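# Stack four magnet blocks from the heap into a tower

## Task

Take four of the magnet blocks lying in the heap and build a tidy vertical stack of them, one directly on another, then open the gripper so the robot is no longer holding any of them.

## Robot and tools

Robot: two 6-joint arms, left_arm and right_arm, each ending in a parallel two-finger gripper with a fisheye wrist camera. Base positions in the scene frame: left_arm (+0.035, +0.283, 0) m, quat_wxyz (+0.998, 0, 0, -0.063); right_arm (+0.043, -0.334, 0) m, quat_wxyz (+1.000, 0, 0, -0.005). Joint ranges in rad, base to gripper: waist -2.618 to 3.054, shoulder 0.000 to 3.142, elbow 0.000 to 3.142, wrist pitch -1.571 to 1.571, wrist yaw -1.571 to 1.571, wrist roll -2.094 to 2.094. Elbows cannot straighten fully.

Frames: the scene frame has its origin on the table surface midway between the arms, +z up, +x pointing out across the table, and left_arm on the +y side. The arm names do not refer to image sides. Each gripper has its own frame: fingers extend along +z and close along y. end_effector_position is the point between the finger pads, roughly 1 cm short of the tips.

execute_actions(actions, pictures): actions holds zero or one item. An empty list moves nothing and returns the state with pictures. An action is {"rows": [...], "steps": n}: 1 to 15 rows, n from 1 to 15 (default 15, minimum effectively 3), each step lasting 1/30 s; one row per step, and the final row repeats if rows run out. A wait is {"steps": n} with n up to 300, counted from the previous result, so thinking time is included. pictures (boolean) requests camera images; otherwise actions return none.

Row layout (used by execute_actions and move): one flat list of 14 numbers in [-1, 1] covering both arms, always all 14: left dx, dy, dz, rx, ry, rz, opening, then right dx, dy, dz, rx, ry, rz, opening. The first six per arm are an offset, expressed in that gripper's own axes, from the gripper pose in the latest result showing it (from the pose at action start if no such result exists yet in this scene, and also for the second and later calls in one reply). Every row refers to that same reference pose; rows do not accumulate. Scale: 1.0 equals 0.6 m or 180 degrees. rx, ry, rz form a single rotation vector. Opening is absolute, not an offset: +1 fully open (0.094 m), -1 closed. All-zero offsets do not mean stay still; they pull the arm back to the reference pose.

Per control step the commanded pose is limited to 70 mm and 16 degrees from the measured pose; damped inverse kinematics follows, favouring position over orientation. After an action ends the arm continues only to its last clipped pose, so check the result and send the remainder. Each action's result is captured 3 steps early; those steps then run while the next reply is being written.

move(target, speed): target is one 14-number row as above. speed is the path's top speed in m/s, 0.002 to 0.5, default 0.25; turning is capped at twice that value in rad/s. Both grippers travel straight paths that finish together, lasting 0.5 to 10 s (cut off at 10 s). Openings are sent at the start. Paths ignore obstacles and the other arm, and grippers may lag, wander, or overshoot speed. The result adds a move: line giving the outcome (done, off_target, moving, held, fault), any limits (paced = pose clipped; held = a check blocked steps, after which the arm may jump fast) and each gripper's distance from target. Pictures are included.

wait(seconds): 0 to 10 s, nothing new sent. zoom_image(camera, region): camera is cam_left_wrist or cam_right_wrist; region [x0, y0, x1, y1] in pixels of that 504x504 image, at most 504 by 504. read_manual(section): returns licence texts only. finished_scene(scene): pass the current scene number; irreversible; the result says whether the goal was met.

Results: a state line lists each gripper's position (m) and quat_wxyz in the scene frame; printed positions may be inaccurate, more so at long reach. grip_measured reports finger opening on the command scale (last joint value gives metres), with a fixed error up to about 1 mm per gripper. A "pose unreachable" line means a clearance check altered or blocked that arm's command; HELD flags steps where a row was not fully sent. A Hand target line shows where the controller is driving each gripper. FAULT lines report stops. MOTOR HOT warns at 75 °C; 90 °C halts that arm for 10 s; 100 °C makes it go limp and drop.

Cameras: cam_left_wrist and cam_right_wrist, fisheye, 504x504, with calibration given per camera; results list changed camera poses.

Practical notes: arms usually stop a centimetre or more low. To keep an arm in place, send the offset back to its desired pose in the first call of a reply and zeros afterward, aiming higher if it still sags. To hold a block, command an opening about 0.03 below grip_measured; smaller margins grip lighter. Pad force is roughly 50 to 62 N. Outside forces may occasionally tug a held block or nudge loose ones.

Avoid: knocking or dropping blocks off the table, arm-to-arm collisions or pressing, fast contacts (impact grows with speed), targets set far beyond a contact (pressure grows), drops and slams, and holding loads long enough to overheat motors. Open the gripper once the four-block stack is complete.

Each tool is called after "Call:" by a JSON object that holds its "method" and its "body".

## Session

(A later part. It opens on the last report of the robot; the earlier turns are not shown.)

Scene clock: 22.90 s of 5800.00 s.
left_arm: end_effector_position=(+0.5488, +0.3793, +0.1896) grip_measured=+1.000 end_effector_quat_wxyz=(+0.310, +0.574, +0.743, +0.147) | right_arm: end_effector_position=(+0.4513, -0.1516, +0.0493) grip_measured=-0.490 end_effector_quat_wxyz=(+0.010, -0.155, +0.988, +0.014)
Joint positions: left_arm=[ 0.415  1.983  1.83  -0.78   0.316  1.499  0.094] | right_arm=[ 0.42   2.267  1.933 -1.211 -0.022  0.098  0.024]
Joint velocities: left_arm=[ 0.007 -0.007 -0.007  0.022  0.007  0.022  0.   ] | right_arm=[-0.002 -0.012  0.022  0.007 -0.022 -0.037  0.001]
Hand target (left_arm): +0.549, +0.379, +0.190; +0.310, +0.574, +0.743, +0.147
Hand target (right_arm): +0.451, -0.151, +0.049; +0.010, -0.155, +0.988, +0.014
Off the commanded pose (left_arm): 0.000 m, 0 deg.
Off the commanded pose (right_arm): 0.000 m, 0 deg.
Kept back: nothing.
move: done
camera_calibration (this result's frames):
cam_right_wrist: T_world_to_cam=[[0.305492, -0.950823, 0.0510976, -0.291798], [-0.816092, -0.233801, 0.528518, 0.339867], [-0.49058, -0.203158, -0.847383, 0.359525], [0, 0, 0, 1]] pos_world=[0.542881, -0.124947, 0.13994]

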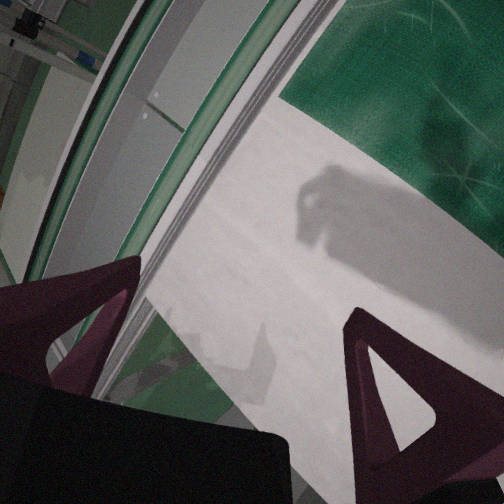

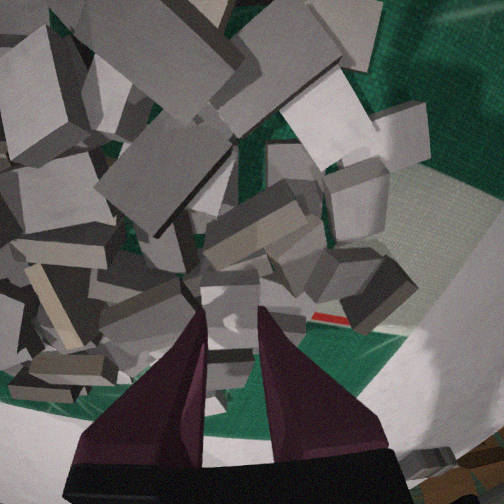

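Call:
{"method": "move", "body": {"target": [0,0,0,0,0,0,1,0,0,0.025,0,0,0,-0.43], "speed": 0.05}}

Call:
{"method": "move", "body": {"target": [0,0,0,0,0,0,1,0,0,0,0,0,0,-0.53]}}

Call:
{"method": "move", "body": {"target": [0,0,0,0,0,0,1,0,0,-0.09,0,0,0,-0.53], "speed": 0.1}}

Scene clock: 23.83 s of 5800.00 s.
left_arm: end_effector_position=(+0.5488, +0.3793, +0.1896) grip_measured=+1.000 end_effector_quat_wxyz=(+0.310, +0.574, +0.743, +0.147) | right_arm: end_effector_position=(+0.4531, -0.1521, +0.0431) grip_measured=-0.432 end_effector_quat_wxyz=(+0.015, -0.155, +0.988, +0.012)
Joint positions: left_arm=[ 0.415  1.983  1.83  -0.78   0.316  1.499  0.094] | right_arm=[ 0.42   2.267  1.909 -1.178 -0.015  0.098  0.027]
Joint velocities: left_arm=[-0.007 -0.002  0.007  0.022 -0.022 -0.066  0.   ] | right_arm=[-0.002 -0.007 -0.002 -0.11   0.051 -0.037 -0.001]
Hand target (left_arm): +0.549, +0.379, +0.190; +0.310, +0.574, +0.743, +0.147
Hand target (right_arm): +0.452, -0.151, +0.035; +0.010, -0.155, +0.988, +0.014
Off the commanded pose (left_arm): 0.000 m, 0 deg.
Off the commanded pose (right_arm): 0.009 m, 1 deg.
Kept back: nothing.
move: done
camera_calibration (this result's frames):
cam_right_wrist: T_world_to_cam=[[0.304769, -0.950734, 0.0567471, -0.292396], [-0.821348, -0.232194, 0.52103, 0.347388], [-0.482185, -0.205403, -0.85165, 0.351115], [0, 0, 0, 1]] pos_world=[0.543742, -0.125209, 0.13462]

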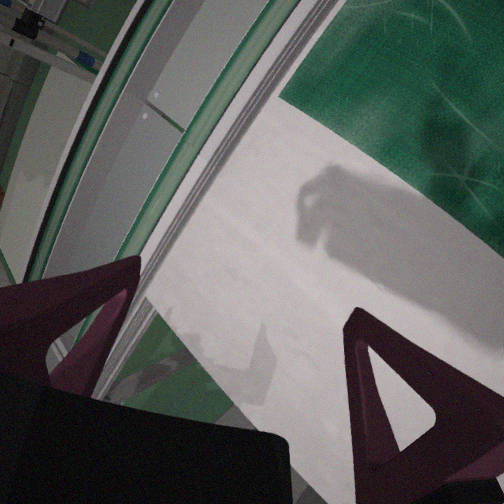

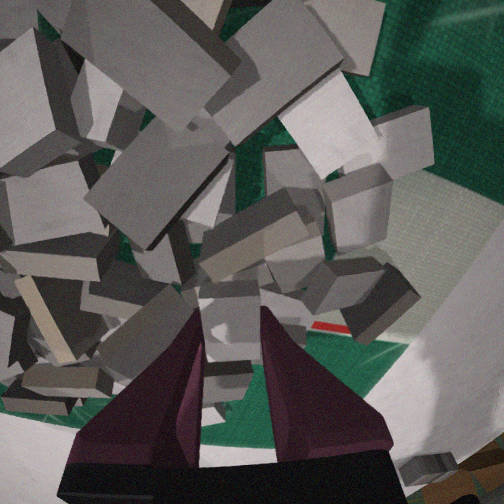

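Scene clock: 24.33 s of 5800.00 s.
left_arm: end_effector_position=(+0.5488, +0.3793, +0.1896) grip_measured=+1.000 end_effector_quat_wxyz=(+0.310, +0.574, +0.743, +0.147) | right_arm: end_effector_position=(+0.4531, -0.1521, +0.0431) grip_measured=-0.484 end_effector_quat_wxyz=(+0.015, -0.155, +0.988, +0.012)
Joint positions: left_arm=[ 0.415  1.983  1.83  -0.78   0.316  1.499  0.094] | right_arm=[ 0.42   2.267  1.909 -1.178 -0.015  0.098  0.024]
Joint velocities: left_arm=[-0.002 -0.002  0.007 -0.037  0.037 -0.037  0.   ] | right_arm=[ 0.002  0.002  0.017  0.051  0.022 -0.066 -0.   ]
Hand target (left_arm): +0.549, +0.379, +0.190; +0.310, +0.574, +0.743, +0.147
Hand target (right_arm): +0.453, -0.152, +0.043; +0.015, -0.155, +0.988, +0.012
Off the commanded pose (left_arm): 0.000 m, 0 deg.
Off the commanded pose (right_arm): 0.000 m, 0 deg.
Kept back: nothing.
move: done
camera_calibration (this result's frames):
cam_right_wrist: T_world_to_cam=[[0.304748, -0.950718, 0.0571258, -0.292467], [-0.821431, -0.232001, 0.520987, 0.347465], [-0.482058, -0.205695, -0.851651, 0.351013], [0, 0, 0, 1]] pos_world=[0.543756, -0.125241, 0.134623]

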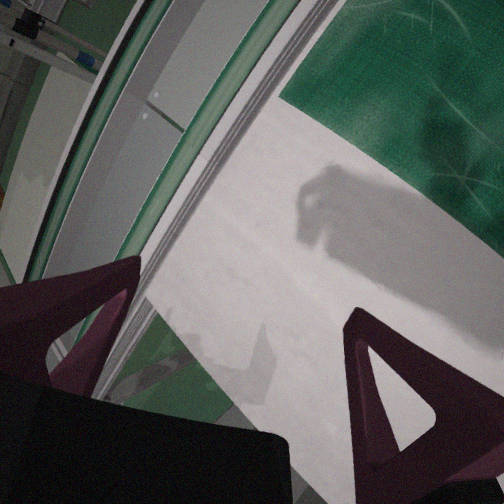

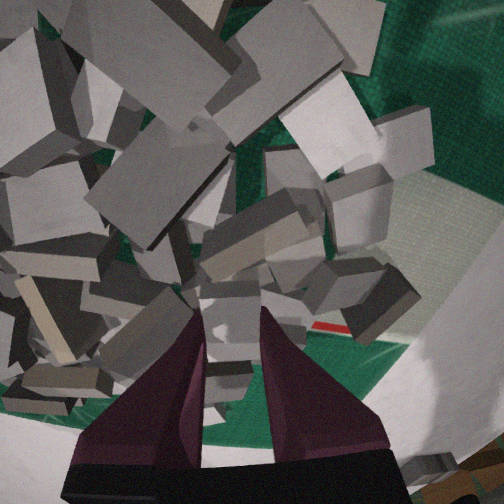

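Scene clock: 25.47 s of 5800.00 s.
left_arm: end_effector_position=(+0.5488, +0.3793, +0.1896) grip_measured=+1.000 end_effector_quat_wxyz=(+0.310, +0.574, +0.743, +0.147) | right_arm: end_effector_position=(+0.4445, -0.1559, +0.0813) grip_measured=-0.484 end_effector_quat_wxyz=(-0.007, -0.155, +0.988, +0.006)
Joint positions: left_arm=[ 0.415  1.983  1.83  -0.78   0.316  1.499  0.094] | right_arm=[ 0.42   2.267  2.061 -1.375 -0.015  0.098  0.024]
Joint velocities: left_arm=[-0.002  0.002  0.002 -0.037 -0.022  0.007  0.   ] | right_arm=[-0.007 -0.002  0.017 -0.051 -0.037 -0.007 -0.001]
Hand target (left_arm): +0.549, +0.379, +0.190; +0.310, +0.574, +0.743, +0.147
Hand target (right_arm): +0.451, -0.153, +0.097; +0.015, -0.155, +0.988, +0.012
Off the commanded pose (left_arm): 0.000 m, 0 deg.
Off the commanded pose (right_arm): 0.017 m, 3 deg.
Kept back: nothing.
move: off_target (right_arm)
camera_calibration (this result's frames):
cam_right_wrist: T_world_to_cam=[[0.307155, -0.949673, 0.0614549, -0.296839], [-0.799531, -0.222492, 0.557895, 0.308369], [-0.516145, -0.220495, -0.827633, 0.389514], [0, 0, 0, 1]] pos_world=[0.538772, -0.127405, 0.168579]

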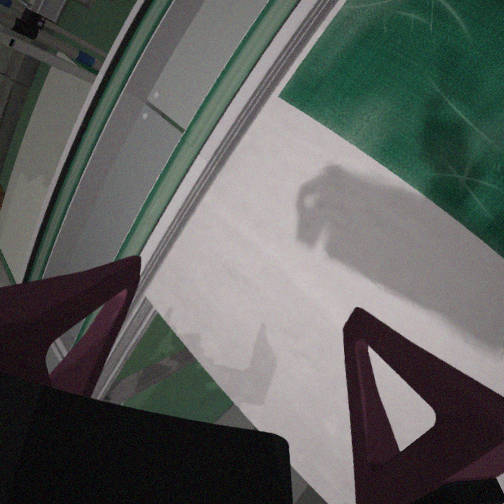

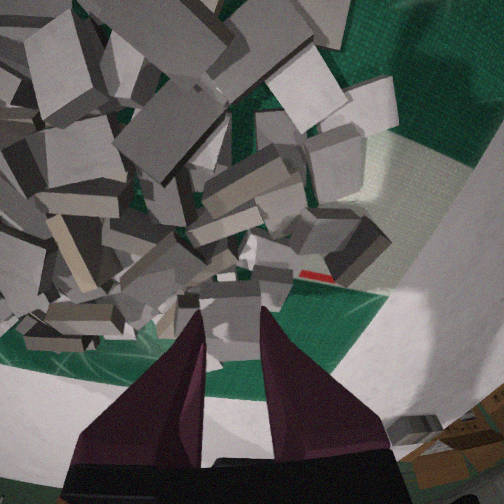

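Call:
{"method": "move", "body": {"target": [0,0,0,0,0,0,1,0.192,0.06,-0.01,0,-0.01,0.389,-0.53], "speed": 0.3}}

Scene clock: 28.37 s of 5800.00 s.
left_arm: end_effector_position=(+0.5488, +0.3793, +0.1896) grip_measured=+1.000 end_effector_quat_wxyz=(+0.310, +0.574, +0.743, +0.147) | right_arm: end_effector_position=(+0.3238, -0.1567, +0.0797) grip_measured=-0.484 end_effector_quat_wxyz=(-0.010, +0.440, +0.898, -0.002)
Joint positions: left_arm=[ 0.415  1.983  1.83  -0.78   0.316  1.499  0.094] | right_arm=[ 0.564  1.828  1.405 -1.161 -0.014  1.465  0.024]
Joint velocities: left_arm=[-0.002  0.007 -0.012 -0.022 -0.022 -0.007  0.   ] | right_arm=[-0.012  0.002  0.012 -0.051 -0.007 -0.022  0.   ]
Hand target (left_arm): +0.549, +0.379, +0.190; +0.310, +0.574, +0.743, +0.147
Hand target (right_arm): +0.323, -0.157, +0.086; +0.005, +0.440, +0.898, +0.002
Off the commanded pose (left_arm): 0.000 m, 0 deg.
Off the commanded pose (right_arm): 0.009 m, 2 deg.
Kept back: nothing.
move: done
camera_calibration (this result's frames):
cam_right_wrist: T_world_to_cam=[[-0.786346, -0.611634, 0.0869629, 0.144555], [-0.469018, 0.682664, 0.56035, 0.247114], [-0.402096, 0.399842, -0.823678, 0.385654], [0, 0, 0, 1]] pos_world=[0.384641, -0.234482, 0.166613]

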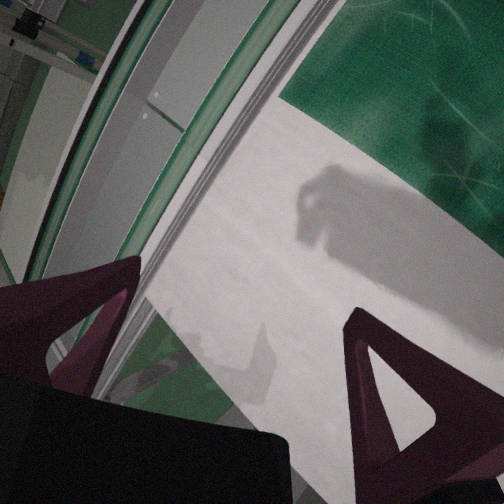

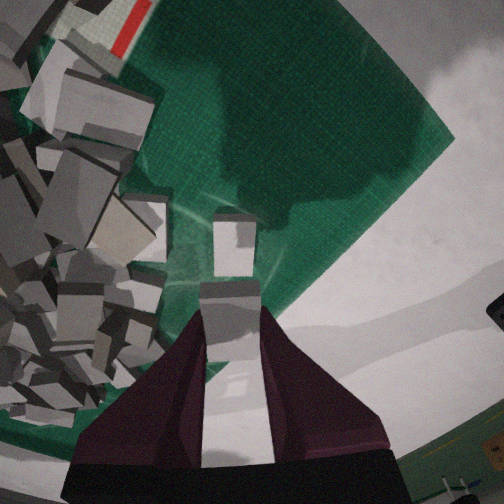

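Call:
{"method": "move", "body": {"target": [0,0,0,0,0,0,1,-0.005,-0.009,0.062,0,-0.008,0,-0.53], "speed": 0.15}}

Call:
{"method": "zoom_image", "body": {"camera": "cam_right_wrist", "region": [160, 220, 310, 370]}}

Scene clock: 29.57 s of 5800.00 s.
left_arm: end_effector_position=(+0.5488, +0.3793, +0.1896) grip_measured=+1.000 end_effector_quat_wxyz=(+0.310, +0.574, +0.743, +0.147) | right_arm: end_effector_position=(+0.3205, -0.1594, +0.0441) grip_measured=-0.484 end_effector_quat_wxyz=(-0.007, +0.441, +0.897, -0.001)
Joint positions: left_arm=[ 0.415  1.983  1.83  -0.78   0.316  1.499  0.094] | right_arm=[ 0.564  1.843  1.279 -1.016 -0.011  1.467  0.024]
Joint velocities: left_arm=[-0.007  0.017  0.002  0.022  0.037  0.022  0.   ] | right_arm=[-0.002 -0.007 -0.012 -0.066 -0.037  0.007  0.001]
Hand target (left_arm): +0.549, +0.379, +0.190; +0.310, +0.574, +0.743, +0.147
Hand target (right_arm): +0.321, -0.163, +0.043; +0.002, +0.440, +0.898, -0.007
Off the commanded pose (left_arm): 0.000 m, 0 deg.
Off the commanded pose (right_arm): 0.003 m, 1 deg.
Kept back: nothing.
move: done
camera_calibration (this result's frames):
cam_right_wrist: T_world_to_cam=[[-0.788123, -0.609766, 0.0839555, 0.144427], [-0.470116, 0.684364, 0.557347, 0.268157], [-0.397307, 0.399789, -0.826024, 0.354673], [0, 0, 0, 1]] pos_world=[0.380805, -0.237245, 0.131386]

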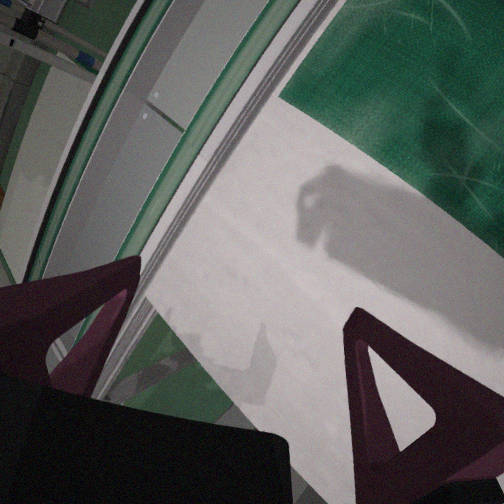

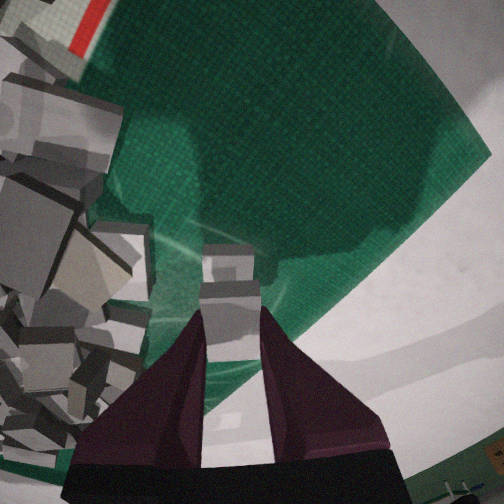

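Region (160, 220, 310, 370) of cam_right_wrist's 504x504 image, scaled by 3.360, with more detail than that image has.

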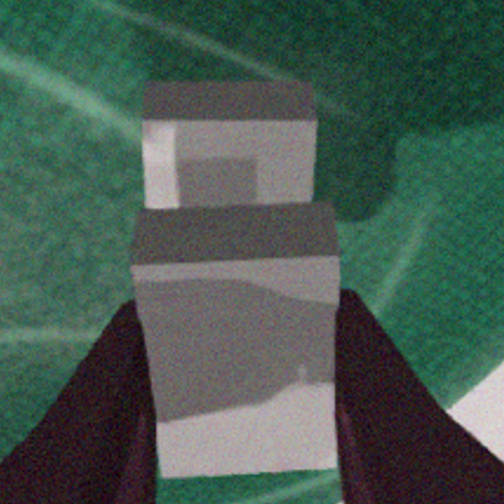

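Call:
{"method": "move", "body": {"target": [0,0,0,0,0,0,1,-0.003,0,0.028,-0.014,0,0,-0.53], "speed": 0.06}}

Call:
{"method": "zoom_image", "body": {"camera": "cam_right_wrist", "region": [160, 220, 310, 370]}}

Scene clock: 30.53 s of 5800.00 s.
left_arm: end_effector_position=(+0.5488, +0.3793, +0.1896) grip_measured=+1.000 end_effector_quat_wxyz=(+0.310, +0.574, +0.743, +0.147) | right_arm: end_effector_position=(+0.3177, -0.1603, +0.0258) grip_measured=-0.484 end_effector_quat_wxyz=(-0.004, +0.441, +0.898, +0.007)
Joint positions: left_arm=[ 0.415  1.983  1.83  -0.78   0.316  1.499  0.094] | right_arm=[ 0.564  1.843  1.201 -0.922 -0.015  1.466  0.024]
Joint velocities: left_arm=[ 0.002  0.007 -0.002  0.037  0.037 -0.007  0.   ] | right_arm=[-0.007 -0.007  0.002  0.095 -0.125 -0.066 -0.001]
Hand target (left_arm): +0.549, +0.379, +0.190; +0.310, +0.574, +0.743, +0.147
Hand target (right_arm): +0.322, -0.161, +0.027; +0.003, +0.441, +0.897, +0.018
Off the commanded pose (left_arm): 0.000 m, 0 deg.
Off the commanded pose (right_arm): 0.004 m, 2 deg.
Kept back: nothing.
move: done
camera_calibration (this result's frames):
cam_right_wrist: T_world_to_cam=[[-0.788565, -0.61126, 0.0672799, 0.143505], [-0.47731, 0.677374, 0.559768, 0.278805], [-0.387737, 0.4093, -0.825914, 0.337256], [0, 0, 0, 1]] pos_world=[0.377007, -0.239175, 0.112823]

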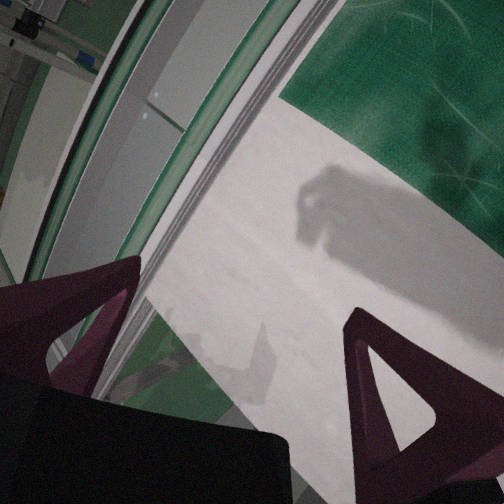

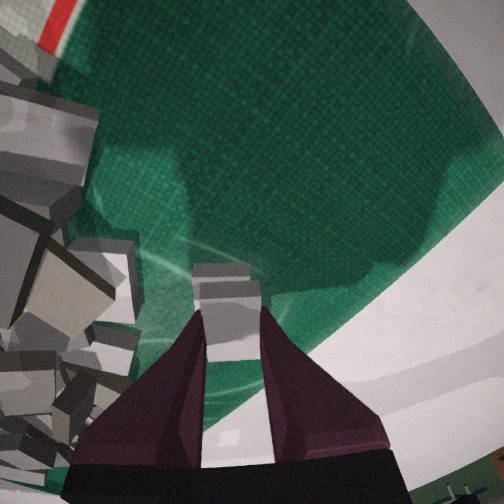

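Region (160, 220, 310, 370) of cam_right_wrist's 504x504 image, scaled by 3.360, with more detail than that image has.

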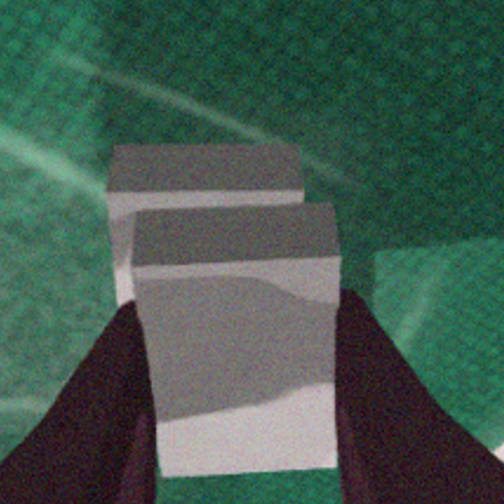

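Call:
{"method": "move", "body": {"target": [0,0,0,0,0,0,1,-0.006,0.014,-0.014,0,0,0,-0.53], "speed": 0.06}}

Call:
{"method": "zoom_image", "body": {"camera": "cam_right_wrist", "region": [160, 220, 310, 370]}}

Scene clock: 31.47 s of 5800.00 s.
left_arm: end_effector_position=(+0.5488, +0.3793, +0.1896) grip_measured=+1.000 end_effector_quat_wxyz=(+0.310, +0.574, +0.743, +0.147) | right_arm: end_effector_position=(+0.3199, -0.1589, +0.0286) grip_measured=-0.484 end_effector_quat_wxyz=(-0.007, +0.440, +0.898, +0.003)
Joint positions: left_arm=[ 0.415  1.983  1.83  -0.78   0.316  1.499  0.094] | right_arm=[ 0.564  1.856  1.23  -0.947 -0.015  1.465  0.024]
Joint velocities: left_arm=[ 0.007 -0.002 -0.017 -0.081  0.022  0.037  0.   ] | right_arm=[ 0.007  0.007 -0.002 -0.007 -0.007 -0.022 -0.   ]
Hand target (left_arm): +0.549, +0.379, +0.190; +0.310, +0.574, +0.743, +0.147
Hand target (right_arm): +0.326, -0.158, +0.034; -0.004, +0.441, +0.898, +0.007
Off the commanded pose (left_arm): 0.000 m, 0 deg.
Off the commanded pose (right_arm): 0.009 m, 1 deg.
Kept back: nothing.
move: done
camera_calibration (this result's frames):
cam_right_wrist: T_world_to_cam=[[-0.787317, -0.611856, 0.0759248, 0.145224], [-0.473803, 0.679227, 0.560502, 0.276473], [-0.394516, 0.405319, -0.824666, 0.341327], [0, 0, 0, 1]] pos_world=[0.37999, -0.237278, 0.115491]

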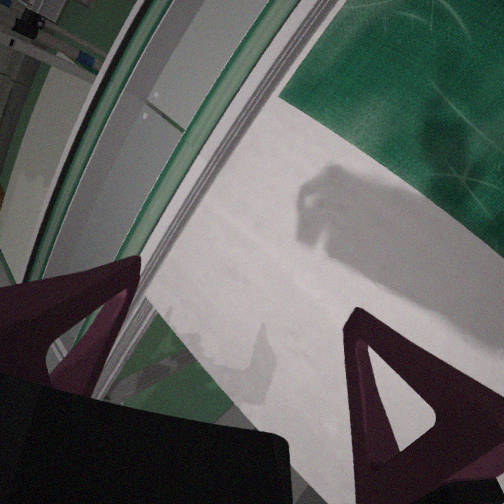

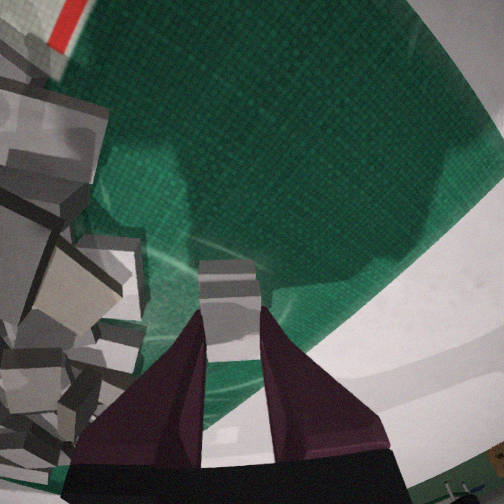

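Region (160, 220, 310, 370) of cam_right_wrist's 504x504 image, scaled by 3.360, with more detail than that image has.

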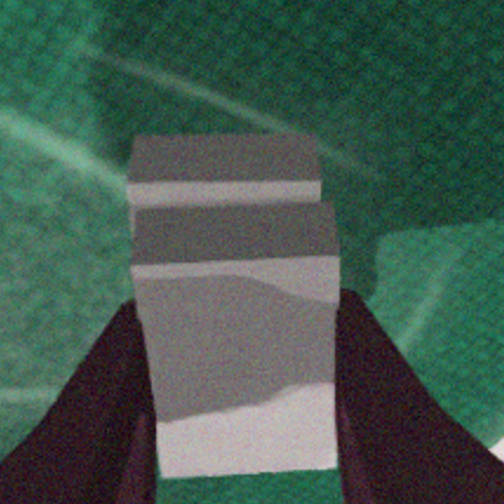

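Call:
{"method": "move", "body": {"target": [0,0,0,0,0,0,1,-0.012,0.009,0,0,0,0,-0.53], "speed": 0.06}}

Call:
{"method": "move", "body": {"target": [0,0,0,0,0,0,1,0,0.004,0.012,0,0,0,-0.53], "speed": 0.04}}

Call:
{"method": "move", "body": {"target": [0,0,0,0,0,0,1,0,0,0,0,0,0,-0.2]}}

Call:
{"method": "move", "body": {"target": [0,0,0,0,0,0,1,0,0,-0.13,0,0,0,-0.2]}}

Scene clock: 32.40 s of 5800.00 s.
left_arm: end_effector_position=(+0.5488, +0.3793, +0.1896) grip_measured=+1.000 end_effector_quat_wxyz=(+0.310, +0.574, +0.743, +0.147) | right_arm: end_effector_position=(+0.3187, -0.1600, +0.0259) grip_measured=-0.484 end_effector_quat_wxyz=(-0.013, +0.437, +0.899, +0.000)
Joint positions: left_arm=[ 0.415  1.983  1.83  -0.78   0.316  1.499  0.094] | right_arm=[ 0.558  1.865  1.23  -0.95  -0.023  1.453  0.024]
Joint velocities: left_arm=[ 0.007  0.002 -0.022  0.022  0.007  0.066  0.   ] | right_arm=[-0.017 -0.002  0.007  0.022 -0.022 -0.007  0.   ]
Hand target (left_arm): +0.549, +0.379, +0.190; +0.310, +0.574, +0.743, +0.147
Hand target (right_arm): +0.328, -0.161, +0.029; -0.007, +0.440, +0.898, +0.003
Off the commanded pose (left_arm): 0.000 m, 0 deg.
Off the commanded pose (right_arm): 0.010 m, 1 deg.
Kept back: nothing.
move: done
camera_calibration (this result's frames):
cam_right_wrist: T_world_to_cam=[[-0.781977, -0.617218, 0.0869128, 0.14092], [-0.470372, 0.675837, 0.567446, 0.276384], [-0.408977, 0.402849, -0.818811, 0.343208], [0, 0, 0, 1]] pos_world=[0.380564, -0.238073, 0.111942]

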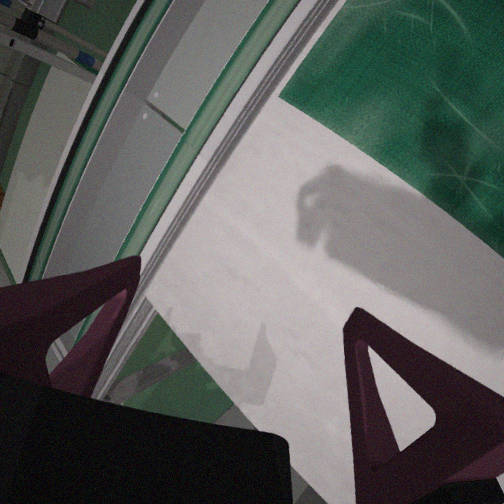

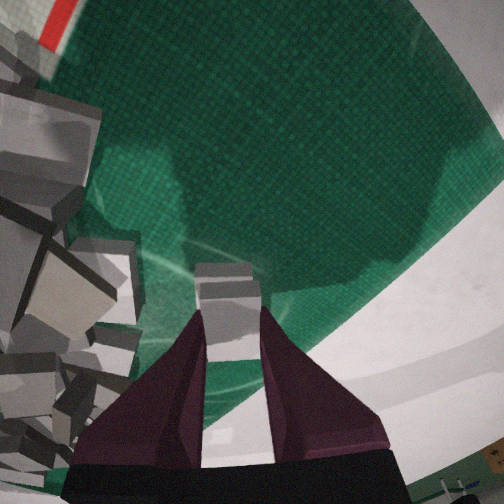

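Scene clock: 33.10 s of 5800.00 s.
left_arm: end_effector_position=(+0.5488, +0.3793, +0.1896) grip_measured=+1.000 end_effector_quat_wxyz=(+0.310, +0.574, +0.743, +0.147) | right_arm: end_effector_position=(+0.3188, -0.1599, +0.0259) grip_measured=-0.484 end_effector_quat_wxyz=(-0.014, +0.437, +0.899, +0.000)
Joint positions: left_arm=[ 0.415  1.983  1.83  -0.78   0.316  1.499  0.094] | right_arm=[ 0.558  1.865  1.23  -0.95  -0.023  1.453  0.024]
Joint velocities: left_arm=[ 0.022 -0.002 -0.002 -0.11  -0.037  0.095  0.   ] | right_arm=[-0.007  0.002 -0.007 -0.007 -0.051 -0.037 -0.001]
Hand target (left_arm): +0.549, +0.379, +0.190; +0.310, +0.574, +0.743, +0.147
Hand target (right_arm): +0.320, -0.159, +0.019; -0.014, +0.437, +0.899, -0.000
Off the commanded pose (left_arm): 0.000 m, 0 deg.
Off the commanded pose (right_arm): 0.008 m, 0 deg.
Kept back: nothing.
move: done
camera_calibration (this result's frames):
cam_right_wrist: T_world_to_cam=[[-0.781978, -0.617283, 0.0864445, 0.141032], [-0.470324, 0.675359, 0.568054, 0.276168], [-0.409031, 0.403549, -0.818439, 0.343267], [0, 0, 0, 1]] pos_world=[0.380579, -0.237981, 0.111873]

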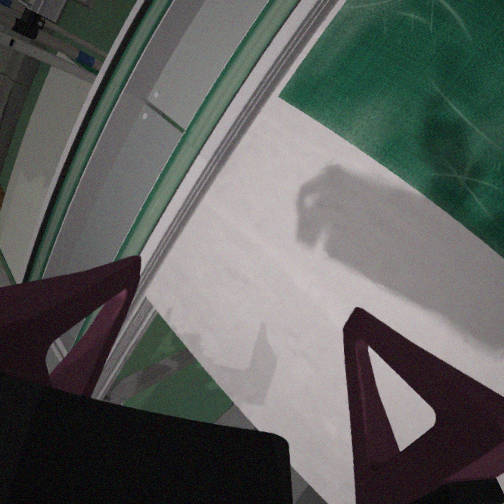

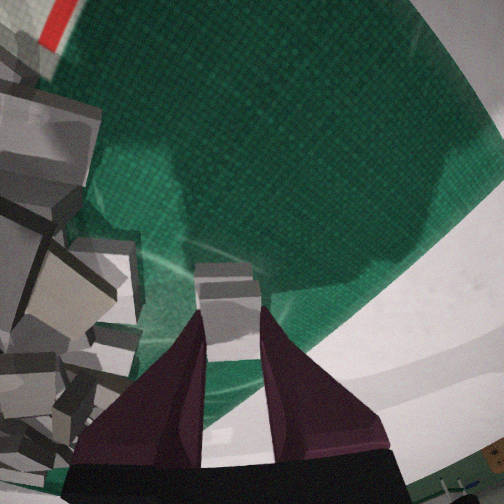

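Scene clock: 33.60 s of 5800.00 s.
left_arm: end_effector_position=(+0.5488, +0.3793, +0.1896) grip_measured=+1.000 end_effector_quat_wxyz=(+0.310, +0.574, +0.743, +0.147) | right_arm: end_effector_position=(+0.3188, -0.1598, +0.0259) grip_measured=-0.202 end_effector_quat_wxyz=(-0.014, +0.437, +0.899, +0.001)
Joint positions: left_arm=[ 0.415  1.983  1.83  -0.78   0.316  1.499  0.094] | right_arm=[ 0.558  1.865  1.23  -0.95  -0.024  1.453  0.037]
Joint velocities: left_arm=[ 0.012  0.017 -0.002  0.007 -0.081  0.007  0.   ] | right_arm=[-0.007  0.002 -0.017 -0.007 -0.022 -0.037 -0.   ]
Hand target (left_arm): +0.549, +0.379, +0.190; +0.310, +0.574, +0.743, +0.147
Hand target (right_arm): +0.319, -0.160, +0.026; -0.014, +0.437, +0.899, +0.000
Off the commanded pose (left_arm): 0.000 m, 0 deg.
Off the commanded pose (right_arm): 0.000 m, 0 deg.
Kept back: nothing.
move: done
camera_calibration (this result's frames):
cam_right_wrist: T_world_to_cam=[[-0.781992, -0.617324, 0.0860216, 0.141143], [-0.470392, 0.675064, 0.568348, 0.276084], [-0.408925, 0.40398, -0.818279, 0.343273], [0, 0, 0, 1]] pos_world=[0.380614, -0.237919, 0.11184]

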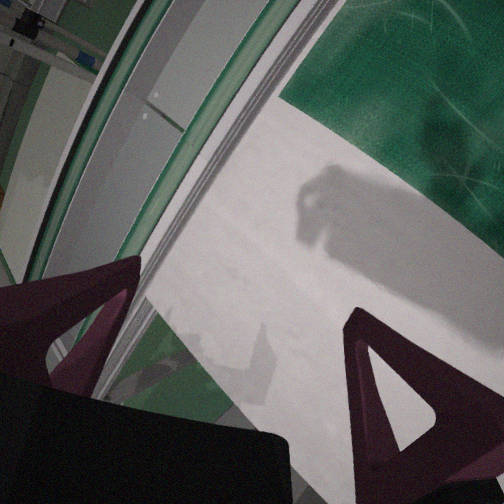

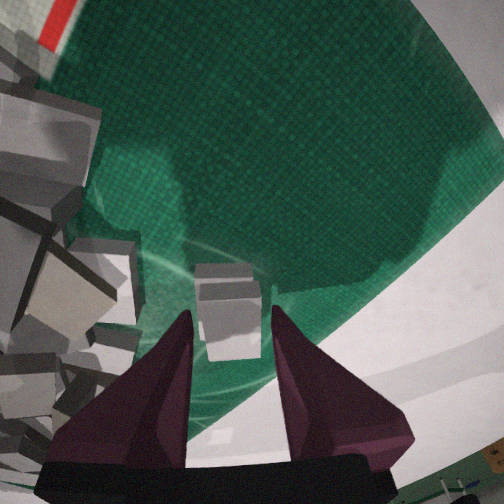

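Scene clock: 34.67 s of 5800.00 s.
left_arm: end_effector_position=(+0.5488, +0.3793, +0.1896) grip_measured=+1.000 end_effector_quat_wxyz=(+0.310, +0.574, +0.743, +0.147) | right_arm: end_effector_position=(+0.3165, -0.1609, +0.0956) grip_measured=-0.202 end_effector_quat_wxyz=(-0.019, +0.437, +0.899, -0.006)
Joint positions: left_arm=[ 0.415  1.983  1.83  -0.78   0.316  1.499  0.094] | right_arm=[ 0.558  1.803  1.436 -1.235 -0.025  1.453  0.037]
Joint velocities: left_arm=[-0.012  0.017  0.002 -0.037 -0.007 -0.037  0.   ] | right_arm=[ 0.002 -0.017  0.002 -0.11  -0.051 -0.007  0.   ]
Hand target (left_arm): +0.549, +0.379, +0.190; +0.310, +0.574, +0.743, +0.147
Hand target (right_arm): +0.319, -0.160, +0.104; -0.014, +0.437, +0.899, +0.001
Off the commanded pose (left_arm): 0.000 m, 0 deg.
Off the commanded pose (right_arm): 0.009 m, 1 deg.
Kept back: nothing.
move: done
camera_calibration (this result's frames):
cam_right_wrist: T_world_to_cam=[[-0.780634, -0.616592, 0.102098, 0.13082], [-0.462067, 0.679385, 0.570027, 0.234119], [-0.420838, 0.397806, -0.815258, 0.40227], [0, 0, 0, 1]] pos_world=[0.379592, -0.238419, 0.181143]

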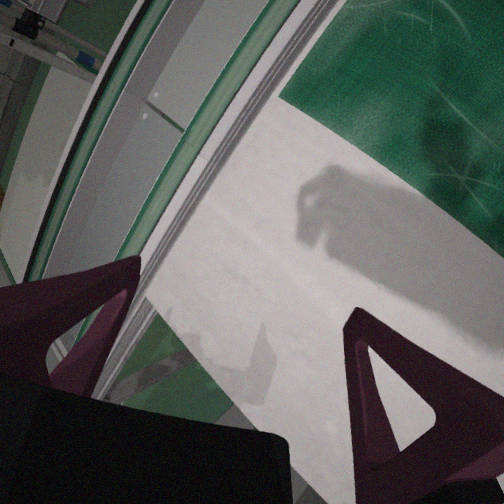

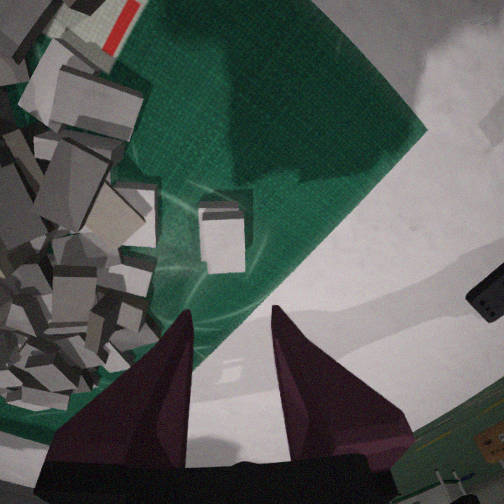

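Call:
{"method": "move", "body": {"target": [0,0,0,0,0,0,1,-0.137,0.105,0.0,0,0,-0.383,-0.25], "speed": 0.4}}

Call:
{"method": "move", "body": {"target": [0,0,0,0,0,0,1,0,0,0.04,0,-0.12,0,-0.25]}}

Scene clock: 37.10 s of 5800.00 s.
left_arm: end_effector_position=(+0.5488, +0.3793, +0.1896) grip_measured=+1.000 end_effector_quat_wxyz=(+0.310, +0.574, +0.743, +0.147) | right_arm: end_effector_position=(+0.4093, -0.1843, +0.0889) grip_measured=-0.248 end_effector_quat_wxyz=(-0.028, -0.148, +0.989, +0.006)
Joint positions: left_arm=[ 0.415  1.983  1.83  -0.78   0.316  1.499  0.094] | right_arm=[ 0.385  2.112  1.841 -1.351 -0.025  0.076  0.035]
Joint velocities: left_arm=[ 0.012  0.012  0.002 -0.051  0.037 -0.051  0.   ] | right_arm=[-0.002  0.002  0.007  0.081 -0.022 -0.022 -0.001]
Hand target (left_arm): +0.549, +0.379, +0.190; +0.310, +0.574, +0.743, +0.147
Hand target (right_arm): +0.417, -0.186, +0.094; -0.017, -0.148, +0.989, +0.007
Off the commanded pose (left_arm): 0.000 m, 0 deg.
Off the commanded pose (right_arm): 0.008 m, 1 deg.
Kept back: nothing.
move: done
camera_calibration (this result's frames):
cam_right_wrist: T_world_to_cam=[[0.296589, -0.953454, 0.0544132, -0.309288], [-0.778277, -0.208291, 0.592368, 0.2605], [-0.553462, -0.218039, -0.803828, 0.384982], [0, 0, 0, 1]] pos_world=[0.507546, -0.156691, 0.171976]

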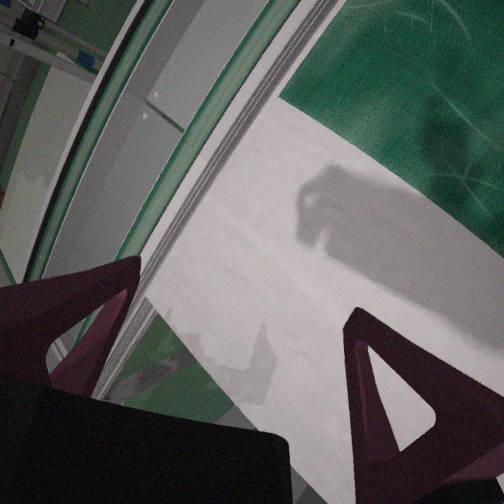

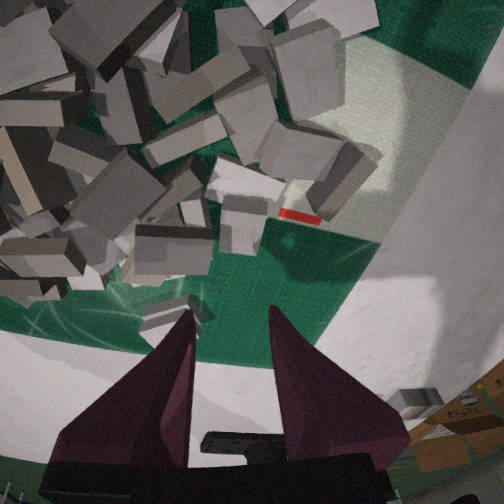

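Scene clock: 38.60 s of 5800.00 s.
left_arm: end_effector_position=(+0.5488, +0.3793, +0.1896) grip_measured=+1.000 end_effector_quat_wxyz=(+0.310, +0.574, +0.743, +0.147) | right_arm: end_effector_position=(+0.4075, -0.1870, +0.0561) grip_measured=-0.248 end_effector_quat_wxyz=(+0.143, -0.147, +0.978, +0.034)
Joint positions: left_arm=[ 0.415  1.983  1.83  -0.78   0.316  1.499  0.094] | right_arm=[ 0.391  1.808  1.239 -0.708 -0.001  0.083  0.035]
Joint velocities: left_arm=[-0.007 -0.002 -0.017 -0.022  0.007 -0.022  0.   ] | right_arm=[ 0.002 -0.032 -0.022  0.051  0.081  0.022 -0.001]
Hand target (left_arm): +0.549, +0.379, +0.190; +0.310, +0.574, +0.743, +0.147
Hand target (right_arm): +0.408, -0.185, +0.063; +0.158, -0.147, +0.976, +0.033
Off the commanded pose (left_arm): 0.000 m, 0 deg.
Off the commanded pose (right_arm): 0.009 m, 2 deg.
Kept back: nothing.
move: done
camera_calibration (this result's frames):
cam_right_wrist: T_world_to_cam=[[0.275786, -0.960071, 0.0469703, -0.301847], [-0.925108, -0.25184, 0.284169, 0.34698], [-0.260993, -0.121822, -0.957623, 0.26445], [0, 0, 0, 1]] pos_world=[0.473259, -0.170195, 0.168821]

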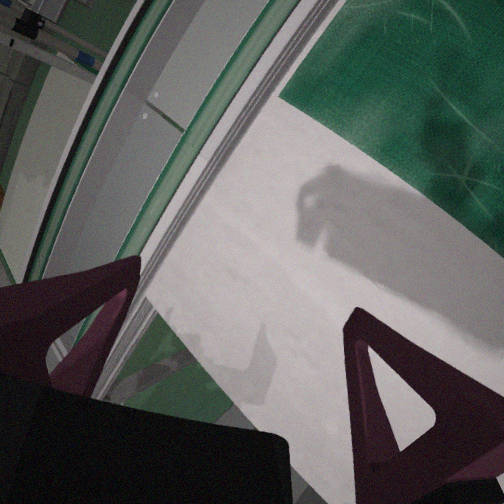

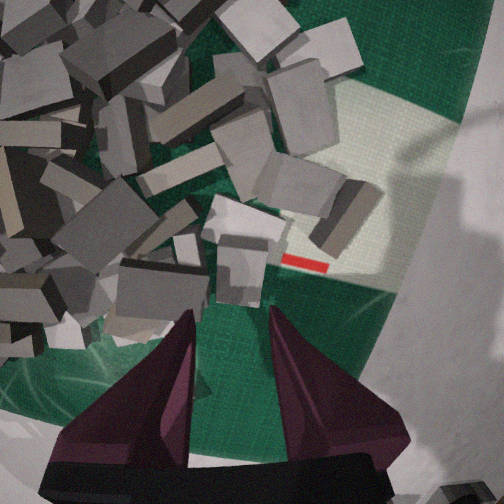

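Call:
{"method": "move", "body": {"target": [0,0,0,0,0,0,1,-0.045,0.061,-0.047,0.085,0.064,0.535,-0.2], "speed": 0.4}}

Scene clock: 41.70 s of 5800.00 s.
left_arm: end_effector_position=(+0.5488, +0.3793, +0.1896) grip_measured=+1.000 end_effector_quat_wxyz=(+0.310, +0.574, +0.743, +0.147) | right_arm: end_effector_position=(+0.4130, -0.1516, +0.0883) grip_measured=-0.202 end_effector_quat_wxyz=(-0.003, +0.644, +0.765, -0.002)
Joint positions: left_arm=[ 0.415  1.983  1.83  -0.78   0.316  1.499  0.094] | right_arm=[ 0.464  2.138  1.88  -1.32  -0.004  1.853  0.037]
Joint velocities: left_arm=[ 0.007 -0.002  0.012  0.037  0.037 -0.037  0.   ] | right_arm=[ 0.002  0.002  0.012  0.007 -0.051  0.022 -0.001]
Hand target (left_arm): +0.549, +0.379, +0.190; +0.310, +0.574, +0.743, +0.147
Hand target (right_arm): +0.414, -0.148, +0.093; -0.002, +0.644, +0.765, -0.000
Off the commanded pose (left_arm): 0.000 m, 0 deg.
Off the commanded pose (right_arm): 0.005 m, 0 deg.
Kept back: nothing.
move: done
camera_calibration (this result's frames):
cam_right_wrist: T_world_to_cam=[[-0.981726, -0.171073, 0.0833528, 0.364834], [-0.0979561, 0.829811, 0.54938, 0.150763], [-0.163151, 0.531175, -0.831405, 0.348425], [0, 0, 0, 1]] pos_world=[0.429781, -0.247767, 0.176446]

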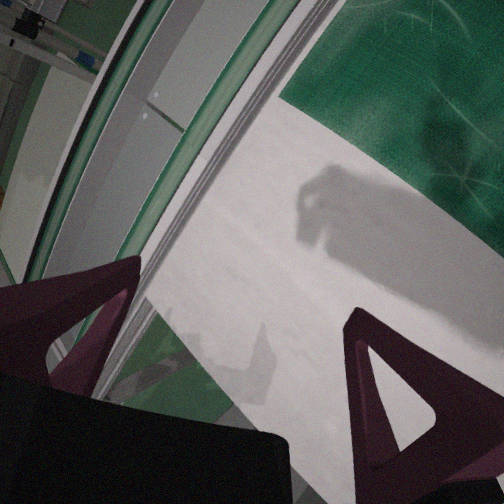

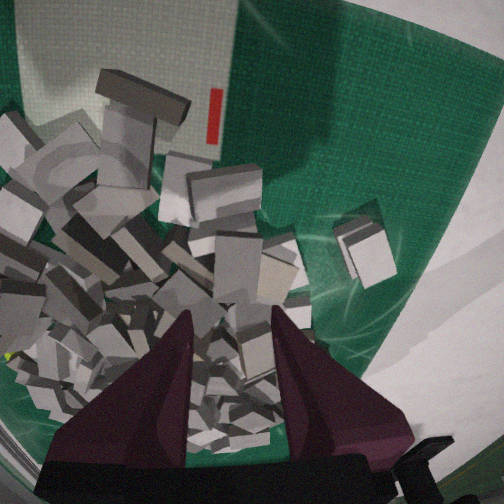

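Call:
{"method": "move", "body": {"target": [0,0,0,0,0,0,1,0.002,-0.002,0.082,0,0,0,-0.28], "speed": 0.1}}

Scene clock: 42.90 s of 5800.00 s.
left_arm: end_effector_position=(+0.5488, +0.3793, +0.1896) grip_measured=+1.000 end_effector_quat_wxyz=(+0.310, +0.574, +0.743, +0.147) | right_arm: end_effector_position=(+0.4132, -0.1513, +0.0411) grip_measured=-0.278 end_effector_quat_wxyz=(-0.004, +0.645, +0.765, -0.002)
Joint positions: left_arm=[ 0.415  1.983  1.83  -0.78   0.316  1.499  0.094] | right_arm=[ 0.464  2.159  1.725 -1.143 -0.005  1.855  0.034]
Joint velocities: left_arm=[ 0.007 -0.007 -0.002  0.007 -0.11   0.066  0.   ] | right_arm=[-0.012 -0.007 -0.002  0.022 -0.007 -0.11   0.001]
Hand target (left_arm): +0.549, +0.379, +0.190; +0.310, +0.574, +0.743, +0.147
Hand target (right_arm): +0.412, -0.151, +0.039; -0.003, +0.644, +0.765, -0.002
Off the commanded pose (left_arm): 0.000 m, 0 deg.
Off the commanded pose (right_arm): 0.003 m, 0 deg.
Kept back: nothing.
move: done
camera_calibration (this result's frames):
cam_right_wrist: T_world_to_cam=[[-0.982173, -0.168918, 0.0824757, 0.369576], [-0.0964329, 0.829391, 0.550283, 0.175733], [-0.161357, 0.53252, -0.830895, 0.308576], [0, 0, 0, 1]] pos_world=[0.429725, -0.247647, 0.12921]

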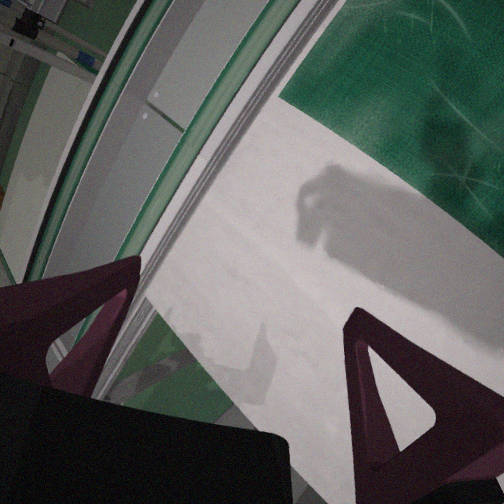

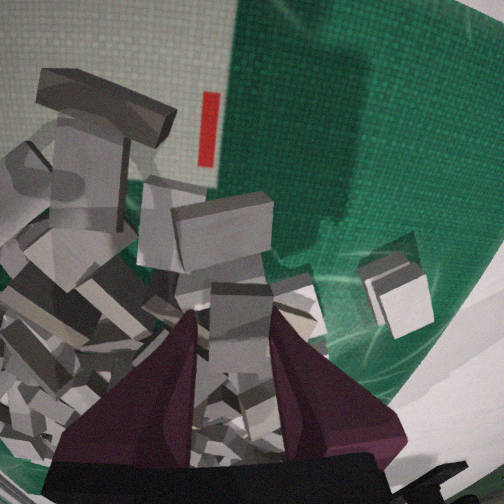

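Call:
{"method": "move", "body": {"target": [0,0,0,0,0,0,1,0,-0.006,0.012,0,0,0,-0.36], "speed": 0.05}}

Call:
{"method": "move", "body": {"target": [0,0,0,0,0,0,1,0,0,0,0,0,0,-0.53]}}

Call:
{"method": "move", "body": {"target": [0,0,0,0,0,0,1,0,0,-0.09,0,0,0,-0.53], "speed": 0.12}}

Scene clock: 43.83 s of 5800.00 s.
left_arm: end_effector_position=(+0.5488, +0.3793, +0.1896) grip_measured=+1.000 end_effector_quat_wxyz=(+0.310, +0.574, +0.743, +0.147) | right_arm: end_effector_position=(+0.4135, -0.1512, +0.0382) grip_measured=-0.358 end_effector_quat_wxyz=(-0.003, +0.645, +0.765, -0.000)
Joint positions: left_arm=[ 0.415  1.983  1.83  -0.78   0.316  1.499  0.094] | right_arm=[ 0.464  2.159  1.713 -1.127 -0.005  1.855  0.03 ]
Joint velocities: left_arm=[ 0.007  0.002  0.002 -0.081  0.007 -0.022  0.   ] | right_arm=[-0.002  0.012 -0.007 -0.037  0.051 -0.051  0.001]
Hand target (left_arm): +0.549, +0.379, +0.190; +0.310, +0.574, +0.743, +0.147
Hand target (right_arm): +0.410, -0.152, +0.034; -0.004, +0.645, +0.765, -0.002
Off the commanded pose (left_arm): 0.000 m, 0 deg.
Off the commanded pose (right_arm): 0.006 m, 0 deg.
Kept back: nothing.
move: done
camera_calibration (this result's frames):
cam_right_wrist: T_world_to_cam=[[-0.98245, -0.169053, 0.0788256, 0.370392], [-0.098321, 0.828469, 0.551337, 0.177847], [-0.158509, 0.53391, -0.830551, 0.305131], [0, 0, 0, 1]] pos_world=[0.429743, -0.247638, 0.126177]

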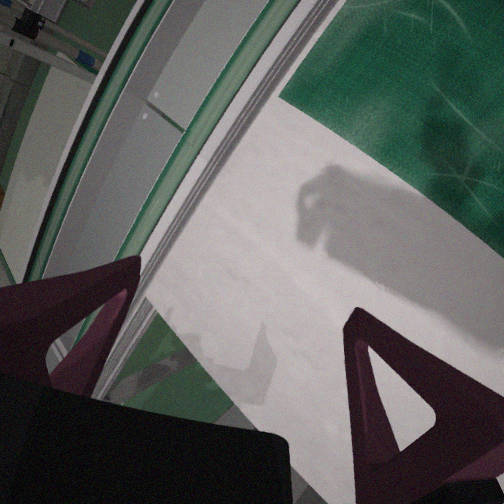

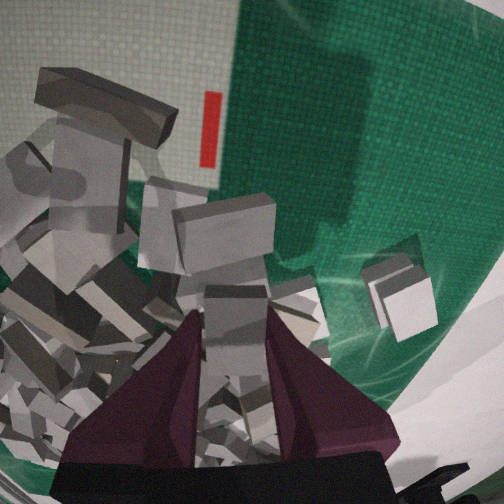

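Scene clock: 44.33 s of 5800.00 s.
left_arm: end_effector_position=(+0.5488, +0.3793, +0.1896) grip_measured=+1.000 end_effector_quat_wxyz=(+0.310, +0.574, +0.743, +0.147) | right_arm: end_effector_position=(+0.4127, -0.1516, +0.0382) grip_measured=-0.472 end_effector_quat_wxyz=(-0.004, +0.645, +0.765, -0.002)
Joint positions: left_arm=[ 0.415  1.983  1.83  -0.78   0.316  1.499  0.094] | right_arm=[ 0.464  2.159  1.713 -1.131 -0.005  1.855  0.025]
Joint velocities: left_arm=[-0.012 -0.022 -0.002 -0.007 -0.007  0.022  0.   ] | right_arm=[-0.007  0.027  0.002 -0.051  0.007 -0.095 -0.   ]
Hand target (left_arm): +0.549, +0.379, +0.190; +0.310, +0.574, +0.743, +0.147
Hand target (right_arm): +0.414, -0.151, +0.038; -0.003, +0.645, +0.765, -0.000
Off the commanded pose (left_arm): 0.000 m, 0 deg.
Off the commanded pose (right_arm): 0.001 m, 0 deg.
Kept back: nothing.
move: done
camera_calibration (this result's frames):
cam_right_wrist: T_world_to_cam=[[-0.982173, -0.168918, 0.0824757, 0.36925], [-0.0964329, 0.829391, 0.550283, 0.177506], [-0.161357, 0.53252, -0.830895, 0.306199], [0, 0, 0, 1]] pos_world=[0.429193, -0.247906, 0.126287]

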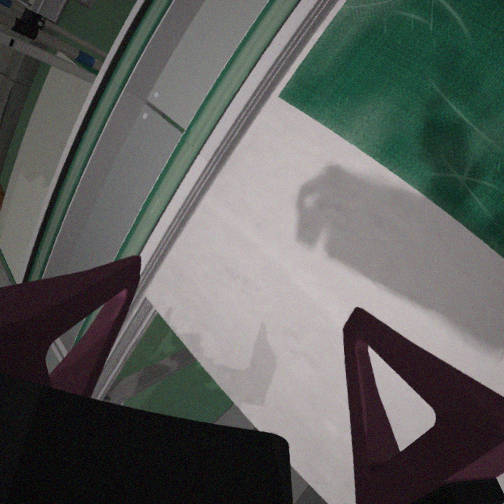

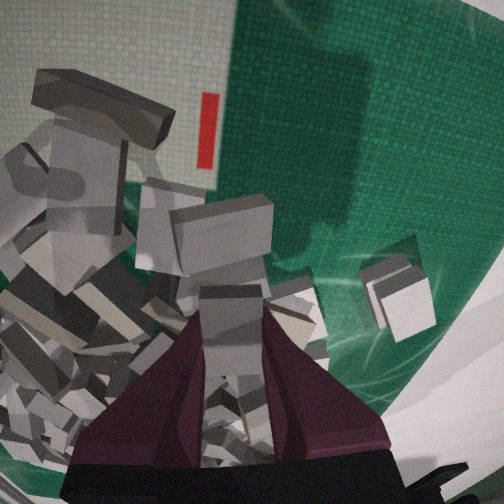

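Scene clock: 45.37 s of 5800.00 s.
left_arm: end_effector_position=(+0.5488, +0.3793, +0.1896) grip_measured=+1.000 end_effector_quat_wxyz=(+0.310, +0.574, +0.743, +0.147) | right_arm: end_effector_position=(+0.4090, -0.1532, +0.0756) grip_measured=-0.472 end_effector_quat_wxyz=(-0.010, +0.645, +0.764, -0.017)
Joint positions: left_arm=[ 0.415  1.983  1.83  -0.78   0.316  1.499  0.094] | right_arm=[ 0.464  2.156  1.857 -1.31  -0.006  1.855  0.025]
Joint velocities: left_arm=[-0.012 -0.002 -0.007 -0.007 -0.007 -0.007  0.   ] | right_arm=[ 0.002 -0.017 -0.017  0.081 -0.051  0.007 -0.001]
Hand target (left_arm): +0.549, +0.379, +0.190; +0.310, +0.574, +0.743, +0.147
Hand target (right_arm): +0.412, -0.151, +0.092; -0.003, +0.645, +0.765, -0.002
Off the commanded pose (left_arm): 0.000 m, 0 deg.
Off the commanded pose (right_arm): 0.017 m, 2 deg.
Kept back: nothing.
move: off_target (right_arm)
camera_calibration (this result's frames):
cam_right_wrist: T_world_to_cam=[[-0.979247, -0.167554, 0.114024, 0.358909], [-0.080142, 0.836878, 0.541491, 0.153094], [-0.186153, 0.521115, -0.832938, 0.346089], [0, 0, 0, 1]] pos_world=[0.428155, -0.248337, 0.164447]

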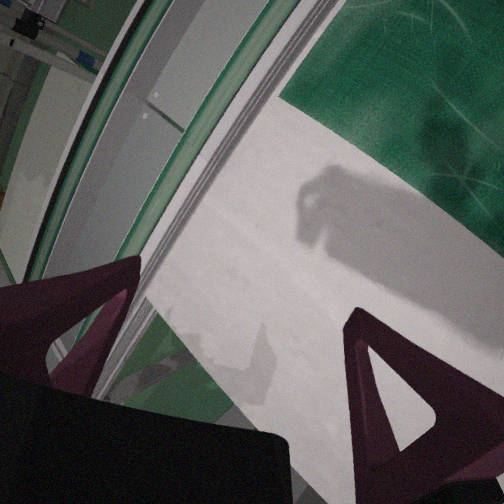

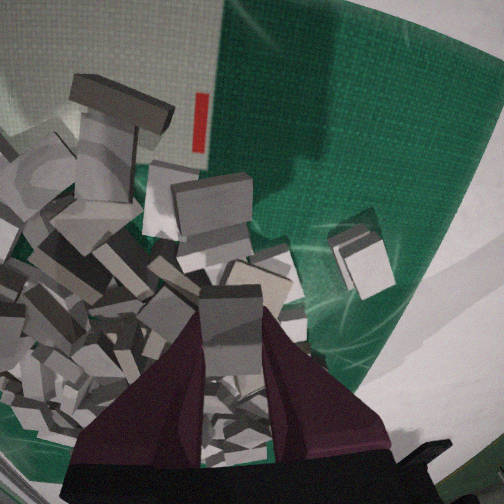

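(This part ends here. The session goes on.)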